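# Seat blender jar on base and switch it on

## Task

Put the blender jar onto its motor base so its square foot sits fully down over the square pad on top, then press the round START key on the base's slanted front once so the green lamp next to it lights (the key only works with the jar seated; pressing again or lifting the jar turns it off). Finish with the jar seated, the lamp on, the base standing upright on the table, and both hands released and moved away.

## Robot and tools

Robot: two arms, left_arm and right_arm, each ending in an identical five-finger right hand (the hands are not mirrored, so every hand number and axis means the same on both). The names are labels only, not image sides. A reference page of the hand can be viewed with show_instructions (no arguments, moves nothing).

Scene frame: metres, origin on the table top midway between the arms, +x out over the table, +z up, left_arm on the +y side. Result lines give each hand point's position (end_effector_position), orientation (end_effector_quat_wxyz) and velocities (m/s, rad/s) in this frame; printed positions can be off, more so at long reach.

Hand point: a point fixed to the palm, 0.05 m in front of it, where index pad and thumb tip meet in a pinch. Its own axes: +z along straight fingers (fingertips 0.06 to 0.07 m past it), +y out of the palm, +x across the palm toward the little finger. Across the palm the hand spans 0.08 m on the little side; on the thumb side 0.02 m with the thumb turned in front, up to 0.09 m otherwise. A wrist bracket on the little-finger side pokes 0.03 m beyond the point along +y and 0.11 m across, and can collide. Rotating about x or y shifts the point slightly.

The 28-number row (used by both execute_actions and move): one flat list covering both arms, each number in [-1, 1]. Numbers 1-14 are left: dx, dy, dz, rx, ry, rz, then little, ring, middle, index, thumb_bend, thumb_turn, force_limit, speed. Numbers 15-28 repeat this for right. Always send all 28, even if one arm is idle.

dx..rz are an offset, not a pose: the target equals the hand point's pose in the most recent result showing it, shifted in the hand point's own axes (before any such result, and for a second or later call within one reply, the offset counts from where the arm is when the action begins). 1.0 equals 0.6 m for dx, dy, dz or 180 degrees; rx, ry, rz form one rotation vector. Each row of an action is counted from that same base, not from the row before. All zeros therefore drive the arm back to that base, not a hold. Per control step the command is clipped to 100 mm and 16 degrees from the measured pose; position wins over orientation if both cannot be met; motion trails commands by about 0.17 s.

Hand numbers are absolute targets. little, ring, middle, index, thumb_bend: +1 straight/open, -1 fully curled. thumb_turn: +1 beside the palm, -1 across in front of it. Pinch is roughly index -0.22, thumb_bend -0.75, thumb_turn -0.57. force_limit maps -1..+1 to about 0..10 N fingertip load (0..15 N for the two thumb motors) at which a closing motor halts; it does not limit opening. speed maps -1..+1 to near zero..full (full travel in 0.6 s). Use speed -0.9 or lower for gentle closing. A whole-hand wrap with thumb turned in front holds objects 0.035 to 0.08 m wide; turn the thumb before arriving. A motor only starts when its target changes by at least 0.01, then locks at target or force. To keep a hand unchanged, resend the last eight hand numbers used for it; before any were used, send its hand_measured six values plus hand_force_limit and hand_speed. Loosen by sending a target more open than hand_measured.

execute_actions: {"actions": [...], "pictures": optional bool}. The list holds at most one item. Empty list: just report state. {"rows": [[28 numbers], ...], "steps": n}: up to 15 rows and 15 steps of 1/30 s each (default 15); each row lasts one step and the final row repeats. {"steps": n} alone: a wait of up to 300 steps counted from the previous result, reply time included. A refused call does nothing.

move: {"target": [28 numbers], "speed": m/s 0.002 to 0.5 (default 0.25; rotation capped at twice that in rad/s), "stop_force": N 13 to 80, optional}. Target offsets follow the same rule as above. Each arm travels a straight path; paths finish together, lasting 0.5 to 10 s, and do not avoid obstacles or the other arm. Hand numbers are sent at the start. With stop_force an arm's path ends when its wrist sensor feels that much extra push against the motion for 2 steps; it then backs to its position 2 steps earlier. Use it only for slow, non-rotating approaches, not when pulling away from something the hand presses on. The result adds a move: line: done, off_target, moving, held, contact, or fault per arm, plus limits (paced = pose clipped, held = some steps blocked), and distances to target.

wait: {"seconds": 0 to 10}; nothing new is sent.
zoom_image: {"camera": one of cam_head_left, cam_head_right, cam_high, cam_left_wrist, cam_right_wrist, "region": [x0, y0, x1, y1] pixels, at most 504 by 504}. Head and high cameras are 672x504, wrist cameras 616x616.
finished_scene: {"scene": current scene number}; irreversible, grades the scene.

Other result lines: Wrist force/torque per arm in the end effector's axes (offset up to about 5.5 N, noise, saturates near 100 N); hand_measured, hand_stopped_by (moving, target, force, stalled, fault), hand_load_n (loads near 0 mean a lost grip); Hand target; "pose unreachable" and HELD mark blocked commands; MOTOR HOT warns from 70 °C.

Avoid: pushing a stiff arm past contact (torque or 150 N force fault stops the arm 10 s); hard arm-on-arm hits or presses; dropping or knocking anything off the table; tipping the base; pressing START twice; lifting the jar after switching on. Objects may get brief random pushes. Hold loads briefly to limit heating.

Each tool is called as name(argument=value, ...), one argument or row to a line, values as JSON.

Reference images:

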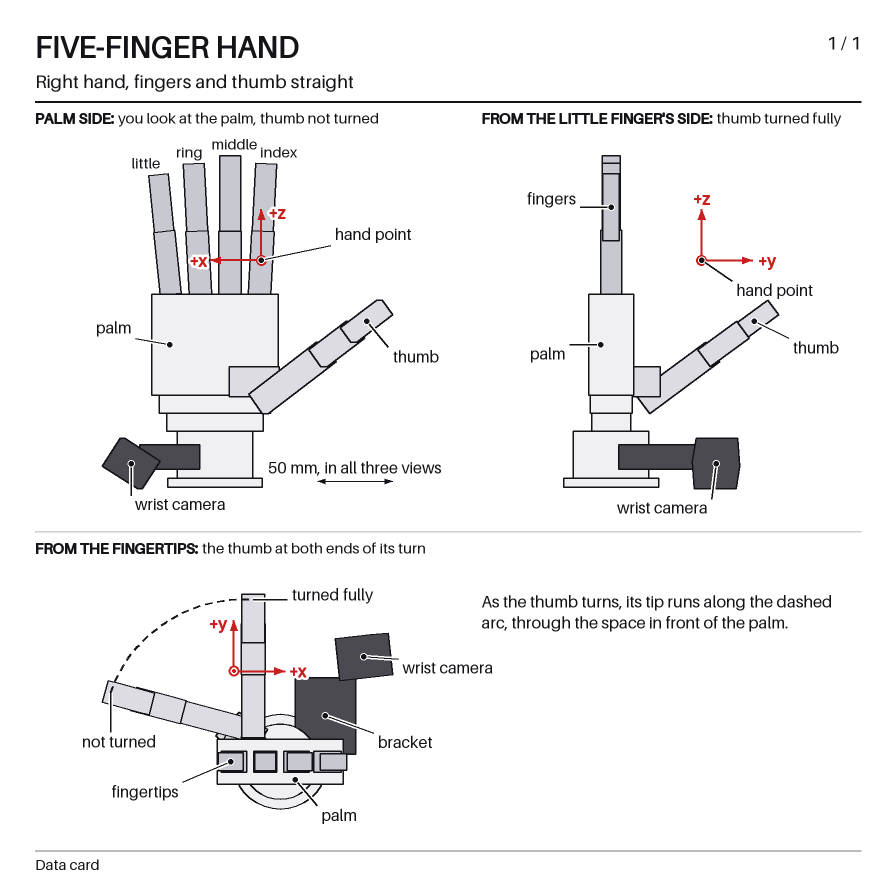

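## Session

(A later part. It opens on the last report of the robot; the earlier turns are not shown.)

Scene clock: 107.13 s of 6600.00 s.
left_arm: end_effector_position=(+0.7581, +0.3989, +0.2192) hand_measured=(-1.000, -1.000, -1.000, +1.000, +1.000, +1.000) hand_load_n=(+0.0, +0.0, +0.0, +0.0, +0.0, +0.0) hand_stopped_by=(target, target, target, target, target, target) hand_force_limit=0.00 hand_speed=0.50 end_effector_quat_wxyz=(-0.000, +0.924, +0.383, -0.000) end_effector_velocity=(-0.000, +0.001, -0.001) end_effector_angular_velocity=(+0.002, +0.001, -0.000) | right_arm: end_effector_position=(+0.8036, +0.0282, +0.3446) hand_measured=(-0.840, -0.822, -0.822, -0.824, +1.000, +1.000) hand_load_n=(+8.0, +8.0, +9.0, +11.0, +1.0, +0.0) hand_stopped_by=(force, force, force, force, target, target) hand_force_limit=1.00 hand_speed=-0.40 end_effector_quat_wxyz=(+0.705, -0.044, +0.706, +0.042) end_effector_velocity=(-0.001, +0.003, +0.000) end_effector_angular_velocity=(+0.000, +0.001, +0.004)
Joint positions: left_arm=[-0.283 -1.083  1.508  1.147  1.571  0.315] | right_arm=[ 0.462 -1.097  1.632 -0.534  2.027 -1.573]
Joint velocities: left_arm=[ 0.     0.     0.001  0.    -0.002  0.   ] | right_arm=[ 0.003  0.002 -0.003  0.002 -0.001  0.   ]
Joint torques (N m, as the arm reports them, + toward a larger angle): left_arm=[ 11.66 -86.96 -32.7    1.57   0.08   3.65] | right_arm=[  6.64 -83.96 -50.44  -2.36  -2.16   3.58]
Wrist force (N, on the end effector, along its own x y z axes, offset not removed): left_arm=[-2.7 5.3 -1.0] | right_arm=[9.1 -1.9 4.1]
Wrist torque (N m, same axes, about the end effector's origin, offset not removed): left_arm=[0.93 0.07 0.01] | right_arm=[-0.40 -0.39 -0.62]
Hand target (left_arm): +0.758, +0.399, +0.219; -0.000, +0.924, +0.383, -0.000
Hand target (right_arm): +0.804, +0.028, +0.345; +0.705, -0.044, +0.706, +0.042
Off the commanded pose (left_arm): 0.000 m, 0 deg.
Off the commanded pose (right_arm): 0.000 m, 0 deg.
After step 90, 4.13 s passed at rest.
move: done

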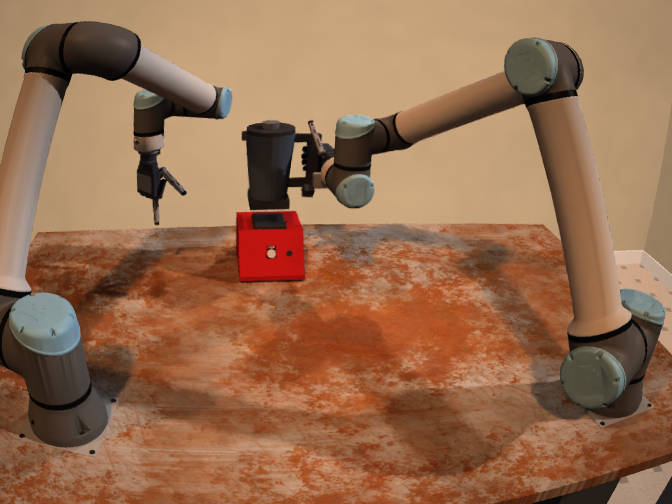

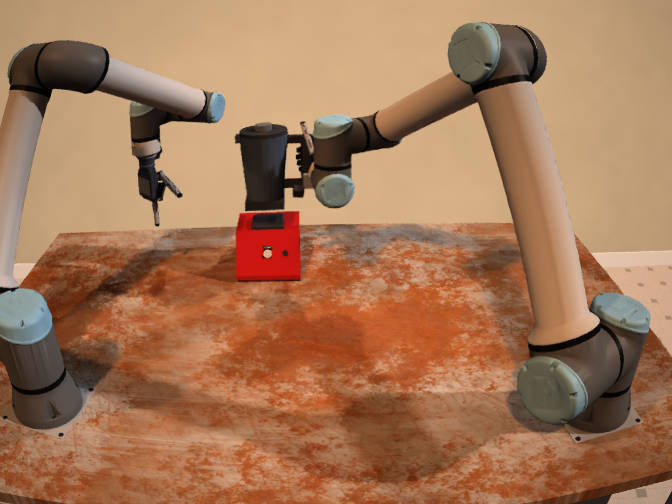

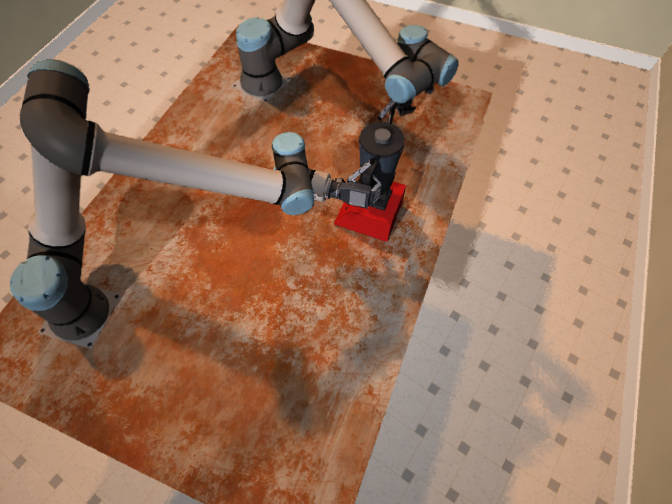

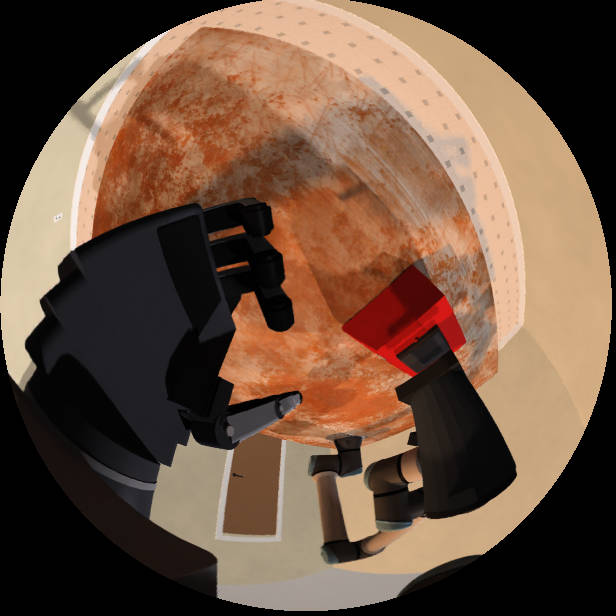

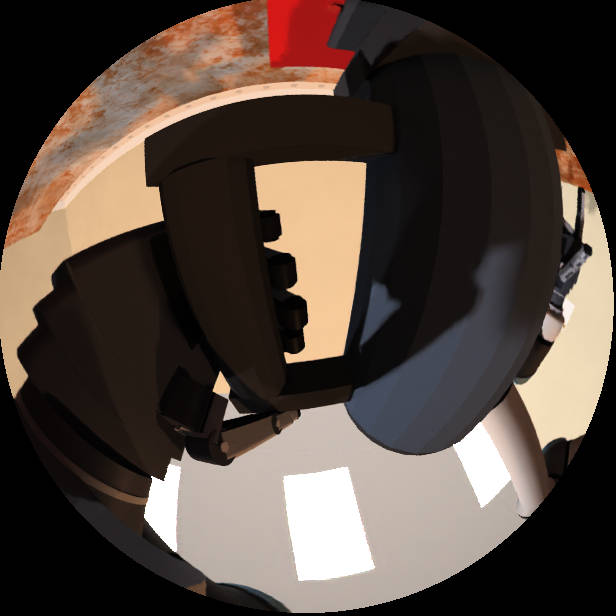

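move(
  target=[0,0,0,0,0,0,-1,-1,-1,1,1,1,0,0.5, 0.06,0,0.015,0,0,0,-1,-1,-1,-1,1,1,1,-0.4],
  speed=0.05,
)

zoom_image(
  camera="cam_left_wrist",
  region=[330, 250, 510, 430],
)

zoom_image(
  camera="cam_head_left",
  region=[225, 180, 325, 260],
)

zoom_image(
  camera="cam_head_right",
  region=[225, 180, 325, 260],
)

zoom_image(
  camera="cam_high",
  region=[330, 150, 430, 250],
)

Scene clock: 111.13 s of 6600.00 s.
left_arm: end_effector_position=(+0.7581, +0.3989, +0.2192) hand_measured=(-1.000, -1.000, -1.000, +1.000, +1.000, +1.000) hand_load_n=(+0.0, +0.0, +0.0, +0.0, +0.0, +0.0) hand_stopped_by=(target, target, target, target, target, target) hand_force_limit=0.00 hand_speed=0.50 end_effector_quat_wxyz=(-0.000, +0.924, +0.383, -0.000) end_effector_velocity=(-0.000, -0.000, -0.000) end_effector_angular_velocity=(-0.000, +0.001, +0.000) | right_arm: end_effector_position=(+0.8125, +0.0292, +0.3089) hand_measured=(-0.840, -0.822, -0.822, -0.824, +1.000, +1.000) hand_load_n=(+8.0, +8.0, +9.0, +11.0, +1.0, +0.0) hand_stopped_by=(force, force, force, force, target, target) hand_force_limit=1.00 hand_speed=-0.40 end_effector_quat_wxyz=(+0.705, -0.044, +0.706, +0.042) end_effector_velocity=(+0.000, -0.001, -0.004) end_effector_angular_velocity=(-0.001, +0.002, -0.000)
Joint positions: left_arm=[-0.283 -1.083  1.508  1.147  1.571  0.315] | right_arm=[ 0.457 -1.056  1.64  -0.583  2.022 -1.573]
Joint velocities: left_arm=[0.    0.    0.    0.    0.001 0.   ] | right_arm=[-0.001  0.003  0.002 -0.003 -0.    -0.   ]
Joint torques (N m, as the arm reports them, + toward a larger angle): left_arm=[ 11.72 -86.42 -32.1    2.03   0.03   3.45] | right_arm=[-14.31 -88.02 -36.66  -6.87  -2.19   1.31]
Wrist force (N, on the end effector, along its own x y z axes, offset not removed): left_arm=[-1.6 2.4 -0.6] | right_arm=[2.2 -4.5 2.3]
Wrist torque (N m, same axes, about the end effector's origin, offset not removed): left_arm=[0.45 -0.11 0.04] | right_arm=[-0.85 0.62 -1.09]
Hand target (left_arm): +0.758, +0.399, +0.219; -0.000, +0.924, +0.383, -0.000
Hand target (right_arm): +0.813, +0.029, +0.309; +0.705, -0.044, +0.706, +0.042
Off the commanded pose (left_arm): 0.000 m, 0 deg.
Off the commanded pose (right_arm): 0.000 m, 0 deg.
move: done

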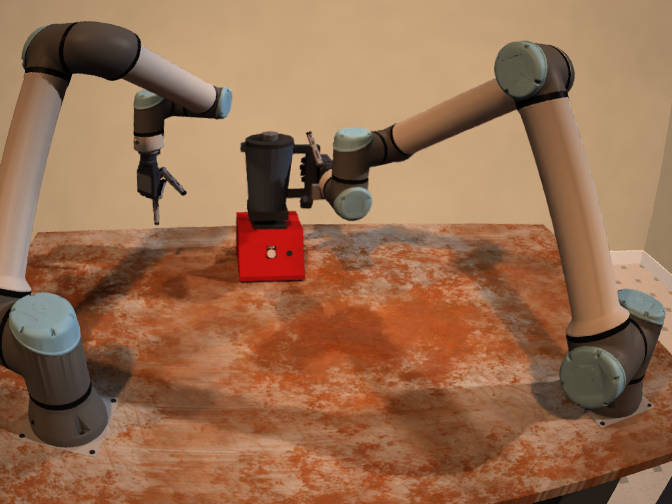

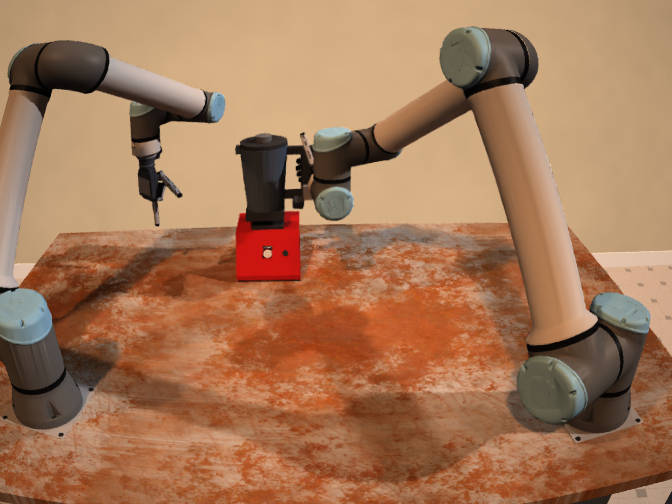

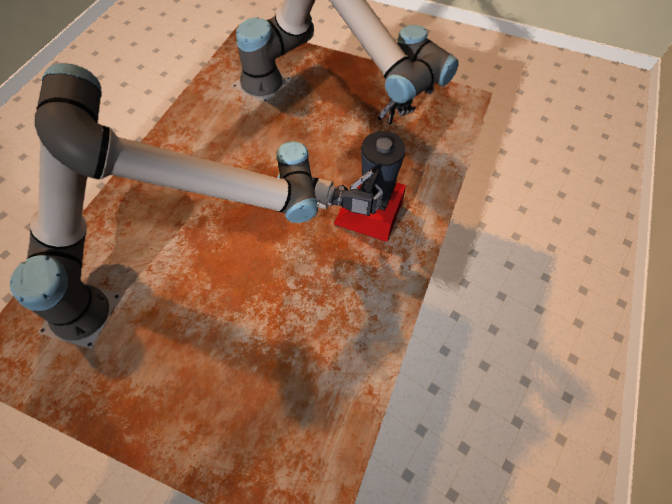

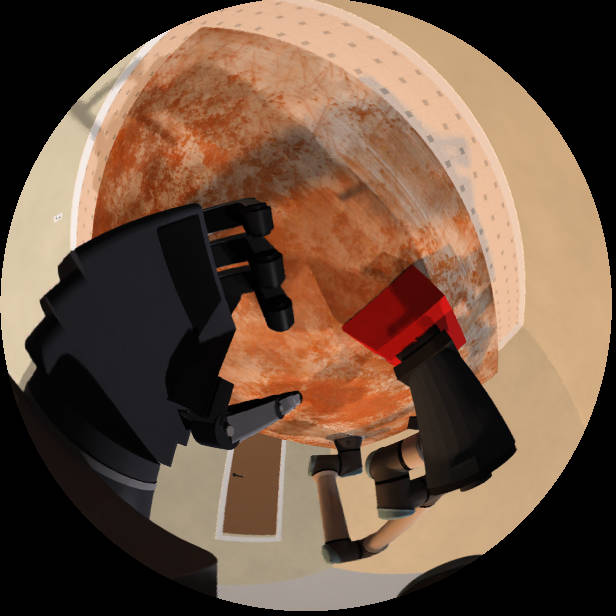

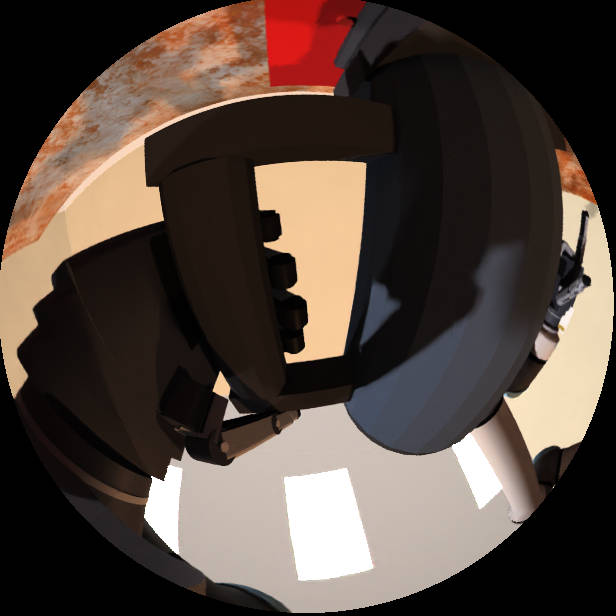

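Region (330, 250, 510, 430) of cam_left_wrist's 616x616 image, scaled by 2.800, with more detail than that image has.

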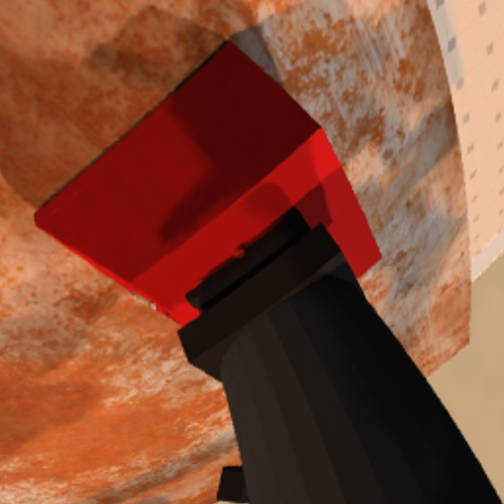

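Region (225, 180, 325, 260) of cam_head_left's 672x504 image, scaled by 5.040, with more detail than that image has; it fills the top 403 rows of this view, and the rest is white.

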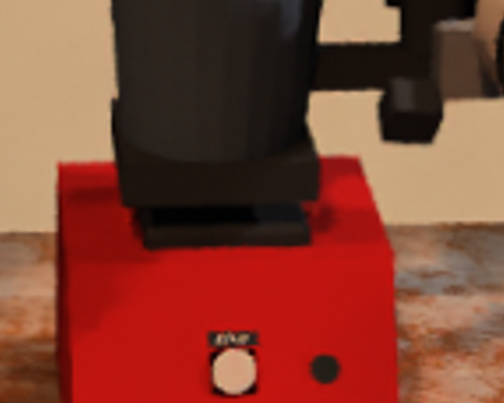

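Region (225, 180, 325, 260) of cam_head_right's 672x504 image, scaled by 5.040, with more detail than that image has; it fills the top 403 rows of this view, and the rest is white.

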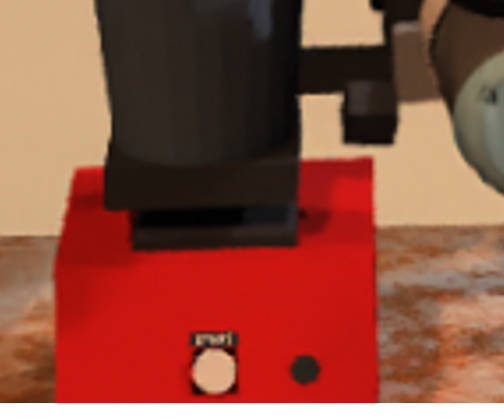

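Region (330, 150, 430, 250) of cam_high's 672x504 image, scaled by 5.040, with more detail than that image has.

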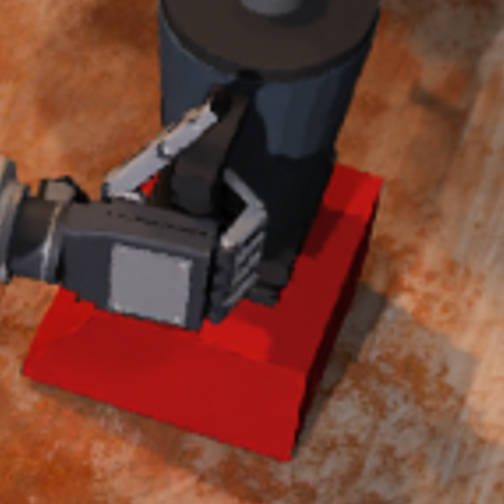

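move(
  target=[0,0,0,0,0,0,-1,-1,-1,1,1,1,0,0.5, 0.017,-0.005,0.002,0,0,0,-1,-1,-1,-1,1,1,1,-0.4],
  speed=0.03,
)

zoom_image(
  camera="cam_left_wrist",
  region=[370, 290, 480, 400],
)

zoom_image(
  camera="cam_head_left",
  region=[230, 195, 310, 245],
)

zoom_image(
  camera="cam_head_right",
  region=[230, 195, 310, 245],
)

Scene clock: 117.20 s of 6600.00 s.
left_arm: end_effector_position=(+0.7581, +0.3989, +0.2192) hand_measured=(-1.000, -1.000, -1.000, +1.000, +1.000, +1.000) hand_load_n=(+0.0, +0.0, +0.0, +0.0, +0.0, +0.0) hand_stopped_by=(target, target, target, target, target, target) hand_force_limit=0.00 hand_speed=0.50 end_effector_quat_wxyz=(-0.000, +0.924, +0.383, -0.000) end_effector_velocity=(+0.000, -0.000, +0.001) end_effector_angular_velocity=(-0.001, -0.001, +0.000) | right_arm: end_effector_position=(+0.8140, +0.0264, +0.2990) hand_measured=(-0.840, -0.822, -0.822, -0.824, +1.000, +1.000) hand_load_n=(+8.0, +8.0, +9.0, +11.0, +1.0, +0.0) hand_stopped_by=(force, force, force, force, target, target) hand_force_limit=1.00 hand_speed=-0.40 end_effector_quat_wxyz=(+0.705, -0.044, +0.706, +0.042) end_effector_velocity=(+0.000, -0.002, -0.003) end_effector_angular_velocity=(+0.001, -0.000, -0.001)
Joint positions: left_arm=[-0.283 -1.083  1.508  1.147  1.571  0.315] | right_arm=[ 0.453 -1.048  1.648 -0.599  2.017 -1.573]
Joint velocities: left_arm=[ 0.    -0.001 -0.001  0.     0.     0.   ] | right_arm=[-0.002  0.001  0.004 -0.005 -0.001  0.001]
Joint torques (N m, as the arm reports them, + toward a larger angle): left_arm=[  8.27 -86.54 -32.27   2.15   0.31   3.19] | right_arm=[-16.98 -87.79 -35.32  -6.91  -1.92   3.71]
Wrist force (N, on the end effector, along its own x y z axes, offset not removed): left_arm=[-1.5 2.3 -2.9] | right_arm=[8.1 7.2 1.6]
Wrist torque (N m, same axes, about the end effector's origin, offset not removed): left_arm=[0.60 -0.07 0.02] | right_arm=[0.88 -0.38 -0.49]
Hand target (left_arm): +0.758, +0.399, +0.219; -0.000, +0.924, +0.383, -0.000
Hand target (right_arm): +0.814, +0.026, +0.299; +0.705, -0.044, +0.706, +0.042
Off the commanded pose (left_arm): 0.000 m, 0 deg.
Off the commanded pose (right_arm): 0.000 m, 0 deg.
After step 90, 2.27 s passed at rest.
move: done

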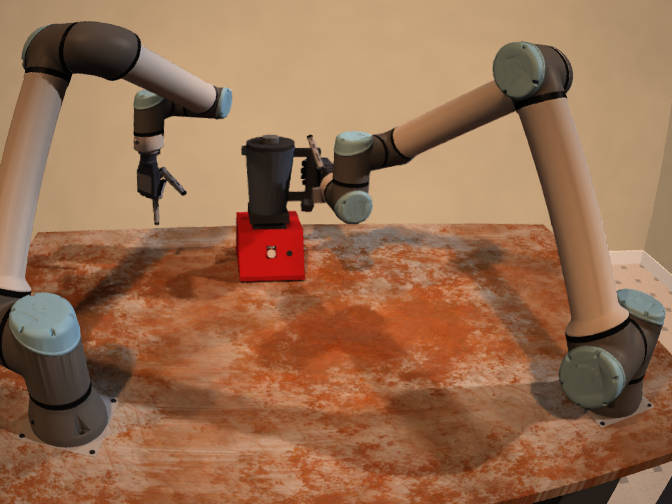

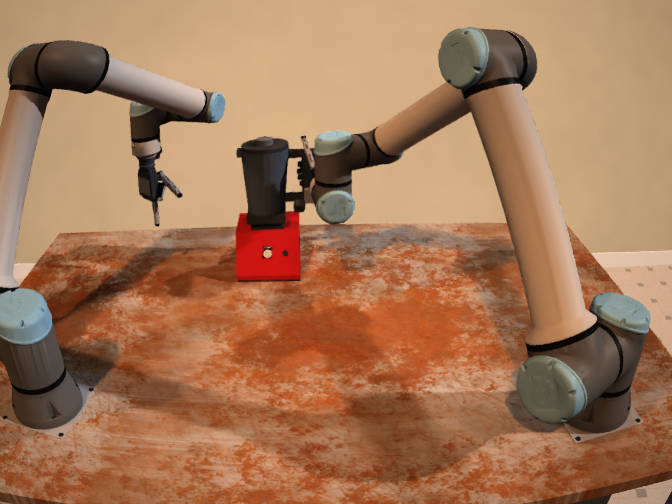

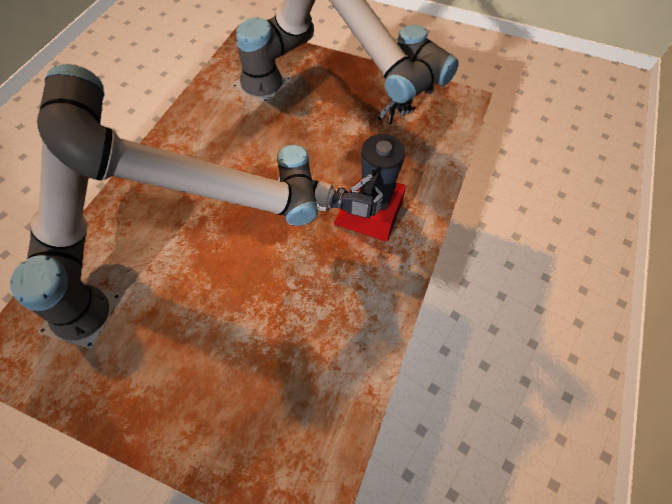

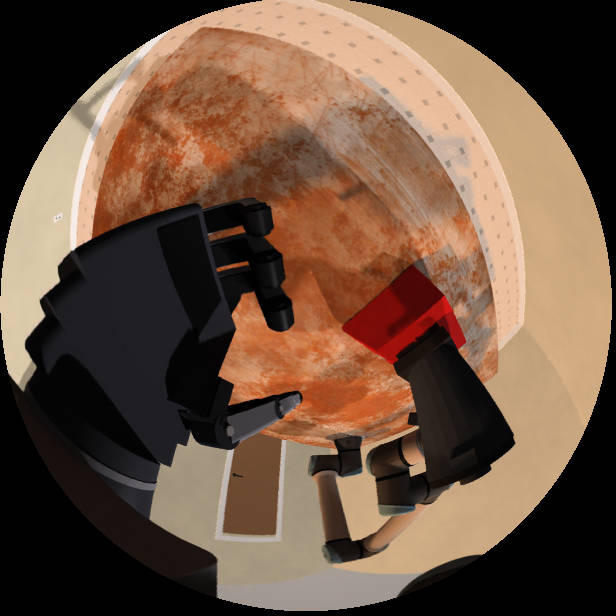

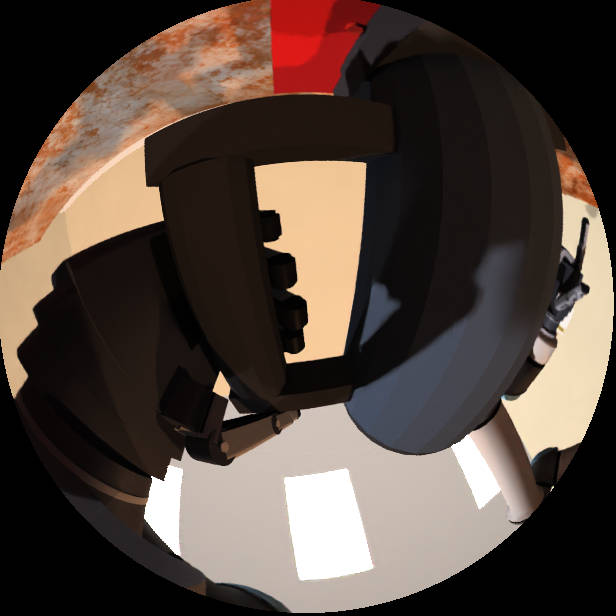

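Region (370, 290, 480, 400) of cam_left_wrist's 616x616 image, scaled by 4.582, with more detail than that image has.

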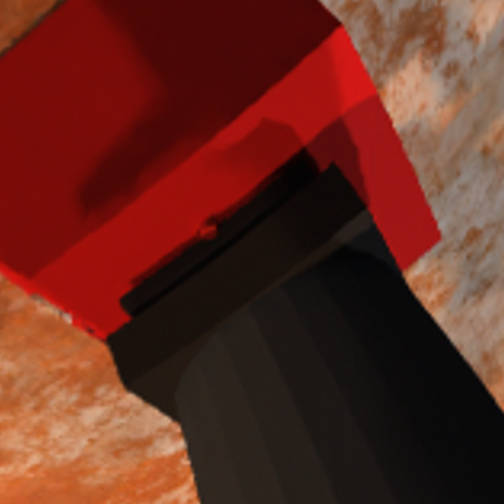

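Region (230, 195, 310, 245) of cam_head_left's 672x504 image, scaled by 6.300, with more detail than that image has; it fills the top 315 rows of this view, and the rest is white.

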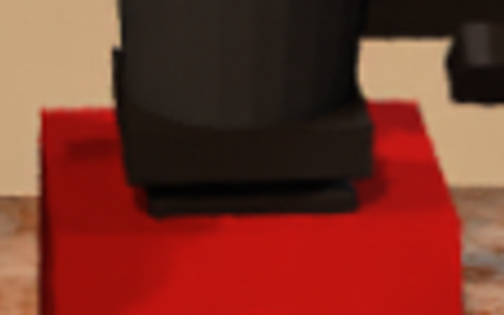

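Region (230, 195, 310, 245) of cam_head_right's 672x504 image, scaled by 6.300, with more detail than that image has; it fills the top 315 rows of this view, and the rest is white.

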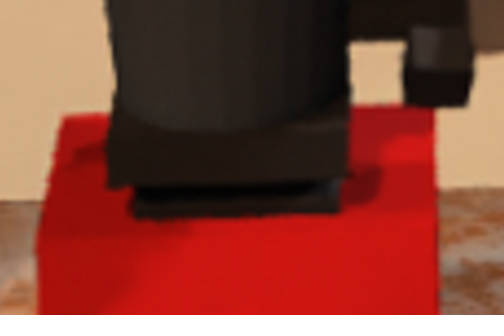

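move(
  target=[0,0,0,0,0,0,-1,-1,-1,1,1,1,0,0.5, 0.004,-0.001,0.003,0,0,0,-1,-1,-1,-1,1,1,1,-0.4],
  speed=0.02,
)

move(
  target=[0,0,0,0,0,0,-1,-1,-1,1,1,1,0,0.5, 0.04,0,0,0,0,0,-1,-1,-1,-1,1,1,1,-0.4],
  speed=0.01,
  stop_force=15,
)

zoom_image(
  camera="cam_left_wrist",
  region=[370, 290, 480, 400],
)

zoom_image(
  camera="cam_head_left",
  region=[230, 195, 310, 245],
)

Scene clock: 121.20 s of 6600.00 s.
left_arm: end_effector_position=(+0.7581, +0.3989, +0.2192) hand_measured=(-1.000, -1.000, -1.000, +1.000, +1.000, +1.000) hand_load_n=(+0.0, +0.0, +0.0, +0.0, +0.0, +0.0) hand_stopped_by=(target, target, target, target, target, target) hand_force_limit=0.00 hand_speed=0.50 end_effector_quat_wxyz=(-0.000, +0.924, +0.383, -0.000) end_effector_velocity=(+0.001, -0.001, +0.000) end_effector_angular_velocity=(-0.002, -0.002, -0.000) | right_arm: end_effector_position=(+0.8158, +0.0260, +0.2968) hand_measured=(-0.840, -0.822, -0.822, -0.824, +1.000, +1.000) hand_load_n=(+8.0, +8.0, +9.0, +11.0, +1.0, +0.0) hand_stopped_by=(force, force, force, force, target, target) hand_force_limit=1.00 hand_speed=-0.40 end_effector_quat_wxyz=(+0.705, -0.044, +0.706, +0.042) end_effector_velocity=(+0.001, -0.001, -0.001) end_effector_angular_velocity=(-0.001, +0.000, -0.000)
Joint positions: left_arm=[-0.283 -1.083  1.508  1.147  1.571  0.315] | right_arm=[ 0.451 -1.045  1.648 -0.601  2.016 -1.573]
Joint velocities: left_arm=[-0.     0.001 -0.002 -0.002  0.001 -0.   ] | right_arm=[-0.001  0.002 -0.    -0.001 -0.001 -0.   ]
Joint torques (N m, as the arm reports them, + toward a larger angle): left_arm=[ 13.57 -85.63 -32.3    2.     0.18   3.56] | right_arm=[-15.67 -84.54 -48.98  -7.11  -2.22   1.19]
Wrist force (N, on the end effector, along its own x y z axes, offset not removed): left_arm=[-1.5 0.6 -0.4] | right_arm=[2.7 -1.6 7.2]
Wrist torque (N m, same axes, about the end effector's origin, offset not removed): left_arm=[0.13 -0.14 -0.09] | right_arm=[-0.78 0.68 -0.85]
Hand target (left_arm): +0.758, +0.399, +0.219; -0.000, +0.924, +0.383, -0.000
Hand target (right_arm): +0.816, +0.026, +0.297; +0.705, -0.044, +0.706, +0.042
Off the commanded pose (left_arm): 0.000 m, 0 deg.
Off the commanded pose (right_arm): 0.000 m, 0 deg.
After step 90, 0.30 s passed at rest.
move: done

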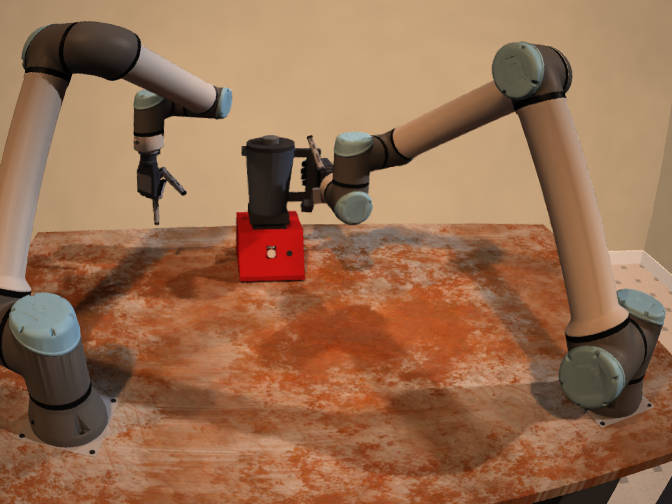

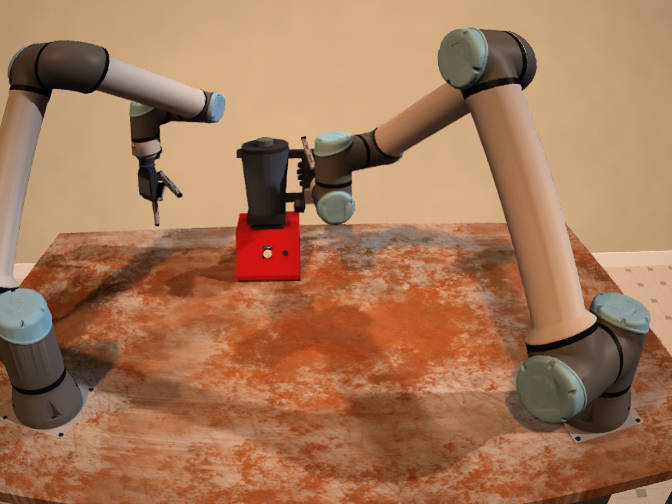

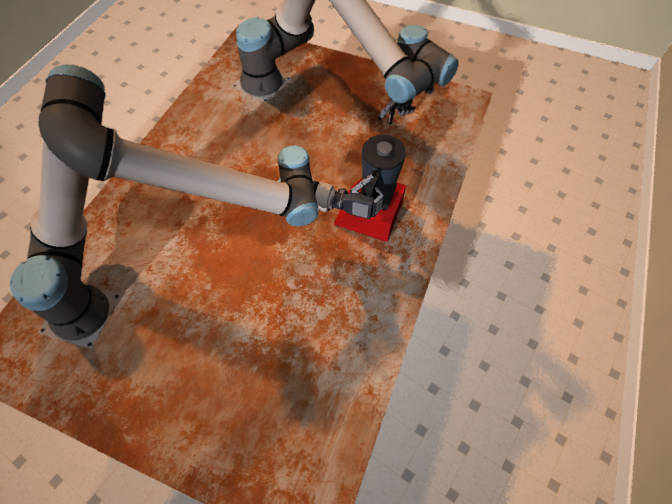

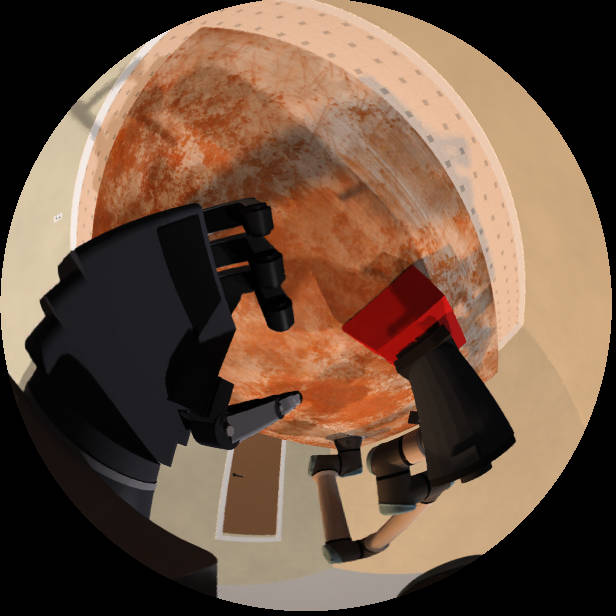

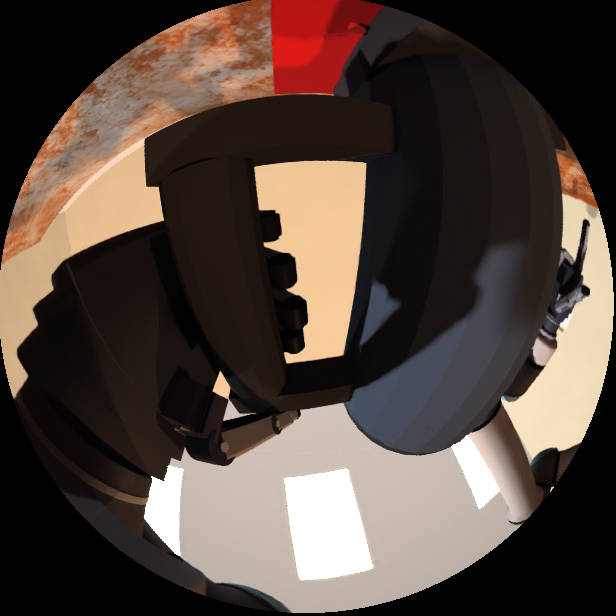

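Scene clock: 123.20 s of 6600.00 s.
left_arm: end_effector_position=(+0.7581, +0.3989, +0.2192) hand_measured=(-1.000, -1.000, -1.000, +1.000, +1.000, +1.000) hand_load_n=(+0.0, +0.0, +0.0, +0.0, +0.0, +0.0) hand_stopped_by=(target, target, target, target, target, target) hand_force_limit=0.00 hand_speed=0.50 end_effector_quat_wxyz=(-0.000, +0.924, +0.383, -0.000) end_effector_velocity=(+0.001, +0.000, +0.001) end_effector_angular_velocity=(+0.001, -0.002, -0.000) | right_arm: end_effector_position=(+0.8158, +0.0259, +0.2807) hand_measured=(-0.840, -0.822, -0.822, -0.824, +1.000, +1.000) hand_load_n=(+7.5, +7.5, +9.0, +11.0, +1.0, +0.0) hand_stopped_by=(force, force, force, force, target, target) hand_force_limit=1.00 hand_speed=-0.40 end_effector_quat_wxyz=(+0.705, -0.044, +0.706, +0.042) end_effector_velocity=(+0.000, -0.000, +0.002) end_effector_angular_velocity=(-0.002, +0.003, -0.000)
Joint positions: left_arm=[-0.283 -1.083  1.508  1.147  1.571  0.315] | right_arm=[ 0.451 -1.029  1.657 -0.625  2.016 -1.573]
Joint velocities: left_arm=[-0.    -0.001 -0.001 -0.    -0.002  0.   ] | right_arm=[-0.    -0.002 -0.002  0.008  0.     0.   ]
Joint torques (N m, as the arm reports them, + toward a larger angle): left_arm=[ 11.42 -85.21 -32.26   1.9    0.09   3.69] | right_arm=[  -3.34 -104.27  -49.32   -2.55   -1.34    2.18]
Wrist force (N, on the end effector, along its own x y z axes, offset not removed): left_arm=[-3.8 0.5 -1.0] | right_arm=[0.2 -8.6 4.0]
Wrist torque (N m, same axes, about the end effector's origin, offset not removed): left_arm=[0.11 0.15 -0.24] | right_arm=[-0.53 0.47 -1.99]
Hand target (left_arm): +0.758, +0.399, +0.219; -0.000, +0.924, +0.383, -0.000
Hand target (right_arm): +0.816, +0.026, +0.281; +0.705, -0.044, +0.706, +0.042
Off the commanded pose (left_arm): 0.000 m, 0 deg.
Off the commanded pose (right_arm): 0.008 m, 0 deg.
move: contact (right_arm)

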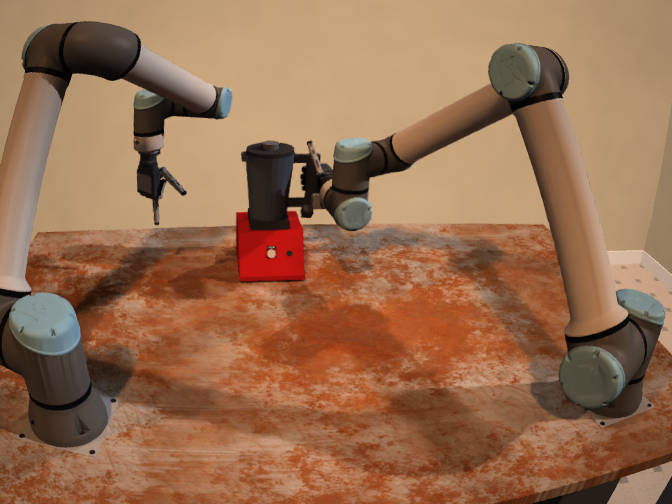

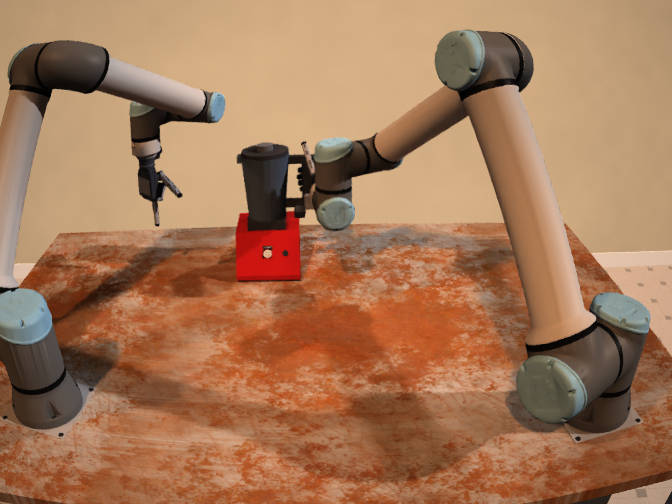

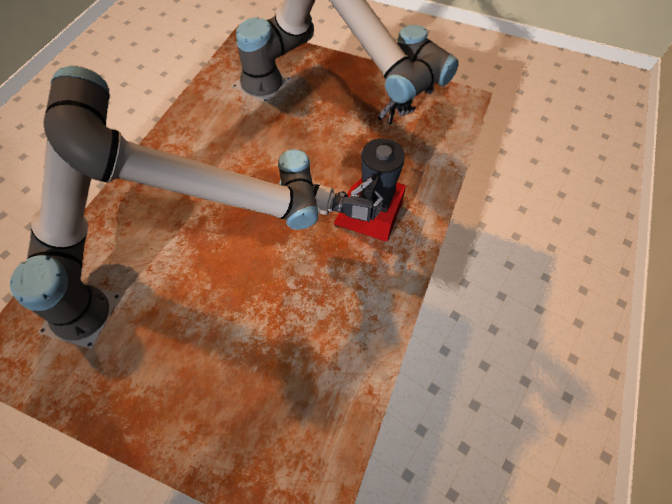

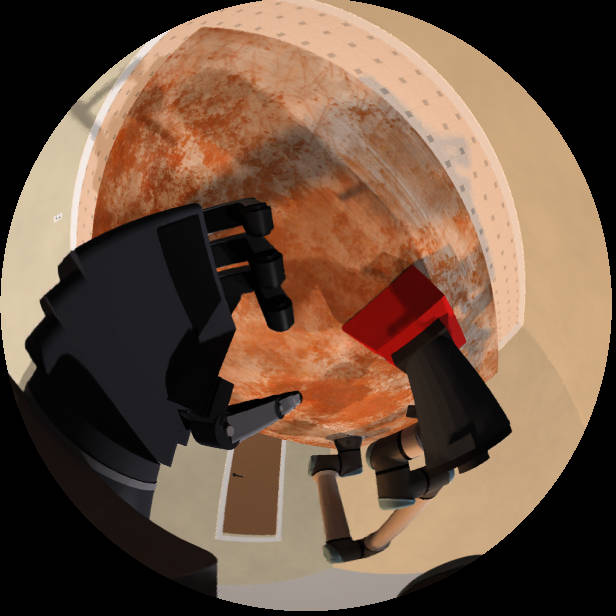

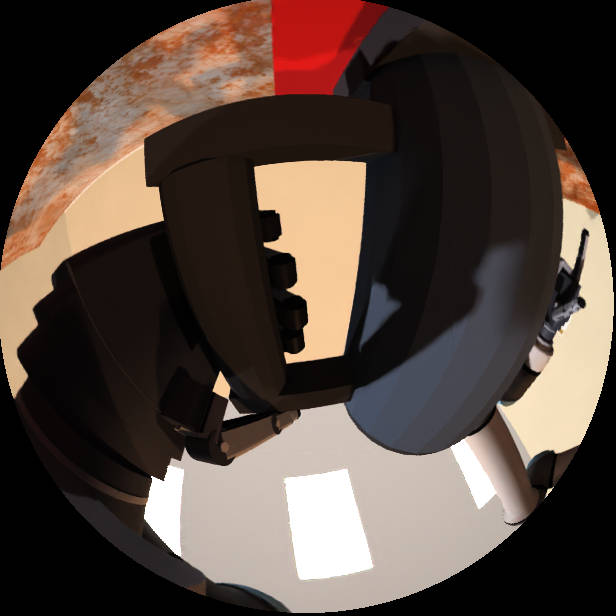

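Region (370, 290, 480, 400) of cam_left_wrist's 616x616 image, scaled by 4.582, with more detail than that image has.

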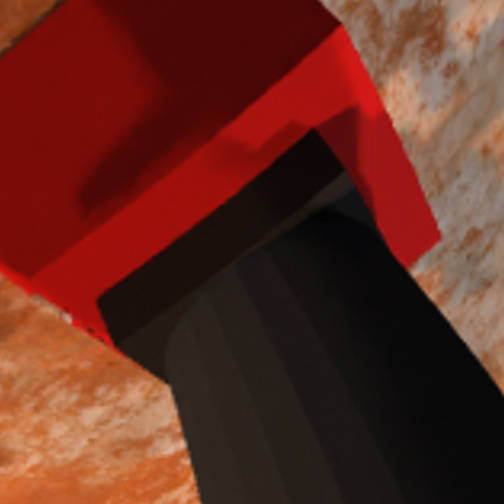

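Region (230, 195, 310, 245) of cam_head_left's 672x504 image, scaled by 6.300, with more detail than that image has; it fills the top 315 rows of this view, and the rest is white.

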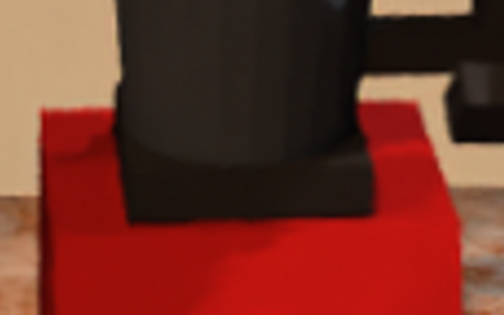

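move(
  target=[-0.397,-0.164,0.032,-0.3157,-0.2212,-0.5467,-1,-1,-1,1,1,-1,0,0.5, 0.001,-0.002,0,0,0,0,1,1,1,1,1,1,1,0],
  speed=0.4,
)

Scene clock: 136.40 s of 6600.00 s.
left_arm: end_effector_position=(+0.5194, +0.2994, +0.2008) hand_measured=(-1.000, -1.000, -1.000, +1.000, +1.000, -1.000) hand_load_n=(+0.0, +0.0, +0.0, +0.0, +0.0, +0.0) hand_stopped_by=(target, target, target, target, target, target) hand_force_limit=0.00 hand_speed=0.50 end_effector_quat_wxyz=(+0.487, +0.187, +0.846, -0.110) end_effector_velocity=(-0.000, +0.001, -0.001) end_effector_angular_velocity=(+0.001, +0.001, +0.016) | right_arm: end_effector_position=(+0.8159, +0.0247, +0.2801) hand_measured=(+1.000, +1.000, +1.000, +1.000, +1.000, +1.000) hand_load_n=(+0.0, +0.0, +0.0, +0.0, +0.0, +0.0) hand_stopped_by=(target, target, target, target, target, target) hand_force_limit=1.00 hand_speed=0.00 end_effector_quat_wxyz=(+0.705, -0.044, +0.706, +0.042) end_effector_velocity=(-0.000, +0.000, -0.001) end_effector_angular_velocity=(+0.000, +0.001, -0.000)
Joint positions: left_arm=[-1.206 -1.6    2.376  0.009  0.788 -2.188] | right_arm=[ 0.45  -1.03   1.659 -0.627  2.014 -1.573]
Joint velocities: left_arm=[-0.005  0.009 -0.003  0.011 -0.014 -0.022] | right_arm=[ 0.     0.001  0.    -0.     0.     0.001]
Joint torques (N m, as the arm reports them, + toward a larger angle): left_arm=[-17.28 -10.55 -37.78   2.78  -2.88  -3.91] | right_arm=[-14.21 -77.45 -30.48  -4.34  -2.34   2.04]
Wrist force (N, on the end effector, along its own x y z axes, offset not removed): left_arm=[-3.2 3.1 -0.1] | right_arm=[1.2 -6.1 -2.5]
Wrist torque (N m, same axes, about the end effector's origin, offset not removed): left_arm=[0.48 0.09 -0.13] | right_arm=[-0.69 0.23 0.13]
Hand target (left_arm): +0.519, +0.299, +0.201; +0.487, +0.186, +0.846, -0.109
Hand target (right_arm): +0.816, +0.025, +0.280; +0.705, -0.044, +0.706, +0.042
Off the commanded pose (left_arm): 0.001 m, 0 deg.
Off the commanded pose (right_arm): 0.000 m, 0 deg.
After step 90, 6.80 s passed at rest.
move: done

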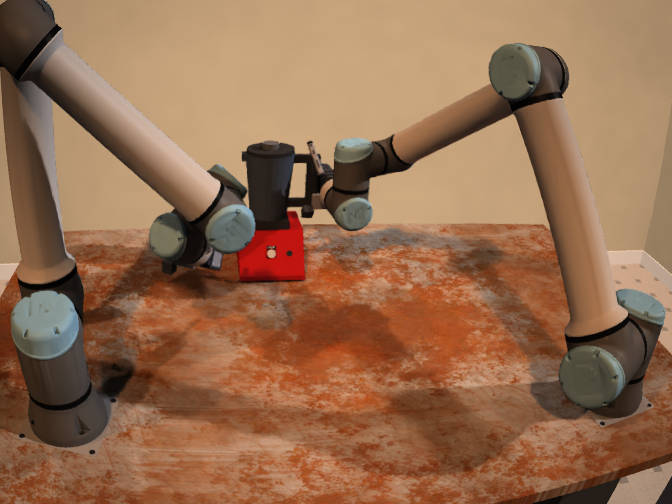

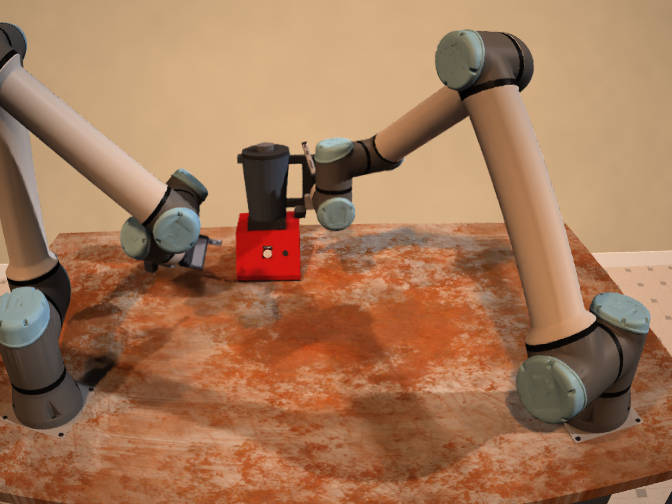

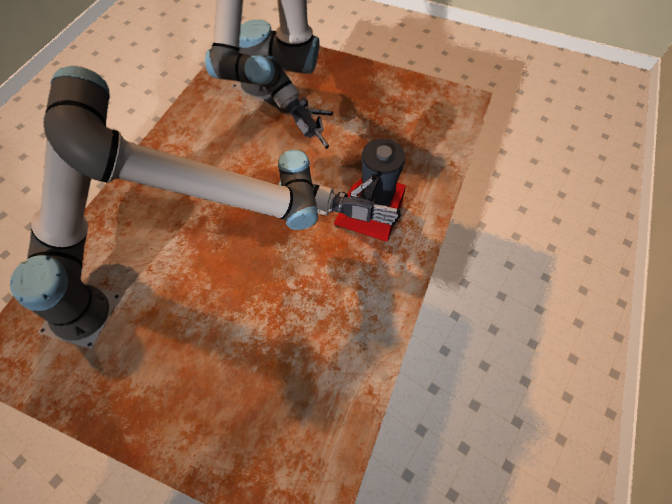

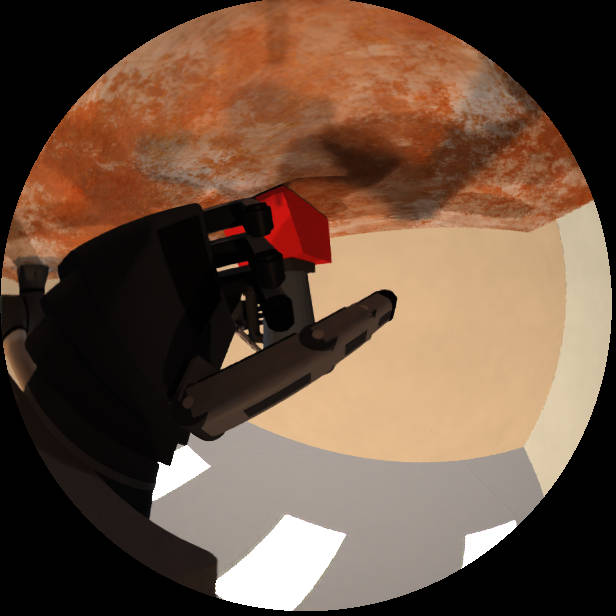

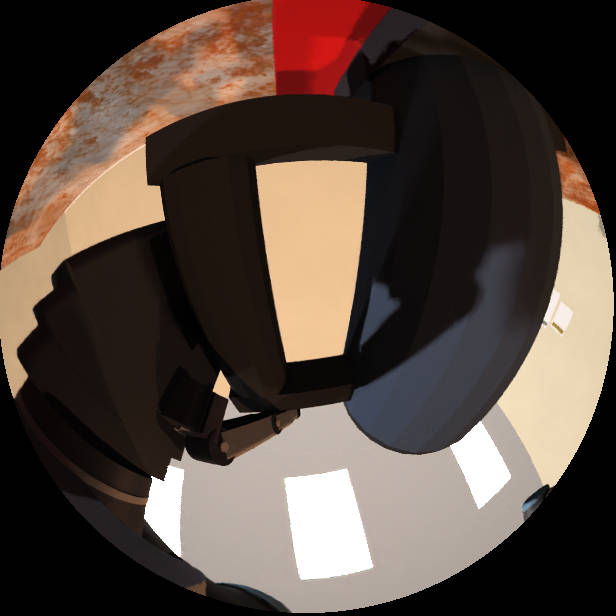

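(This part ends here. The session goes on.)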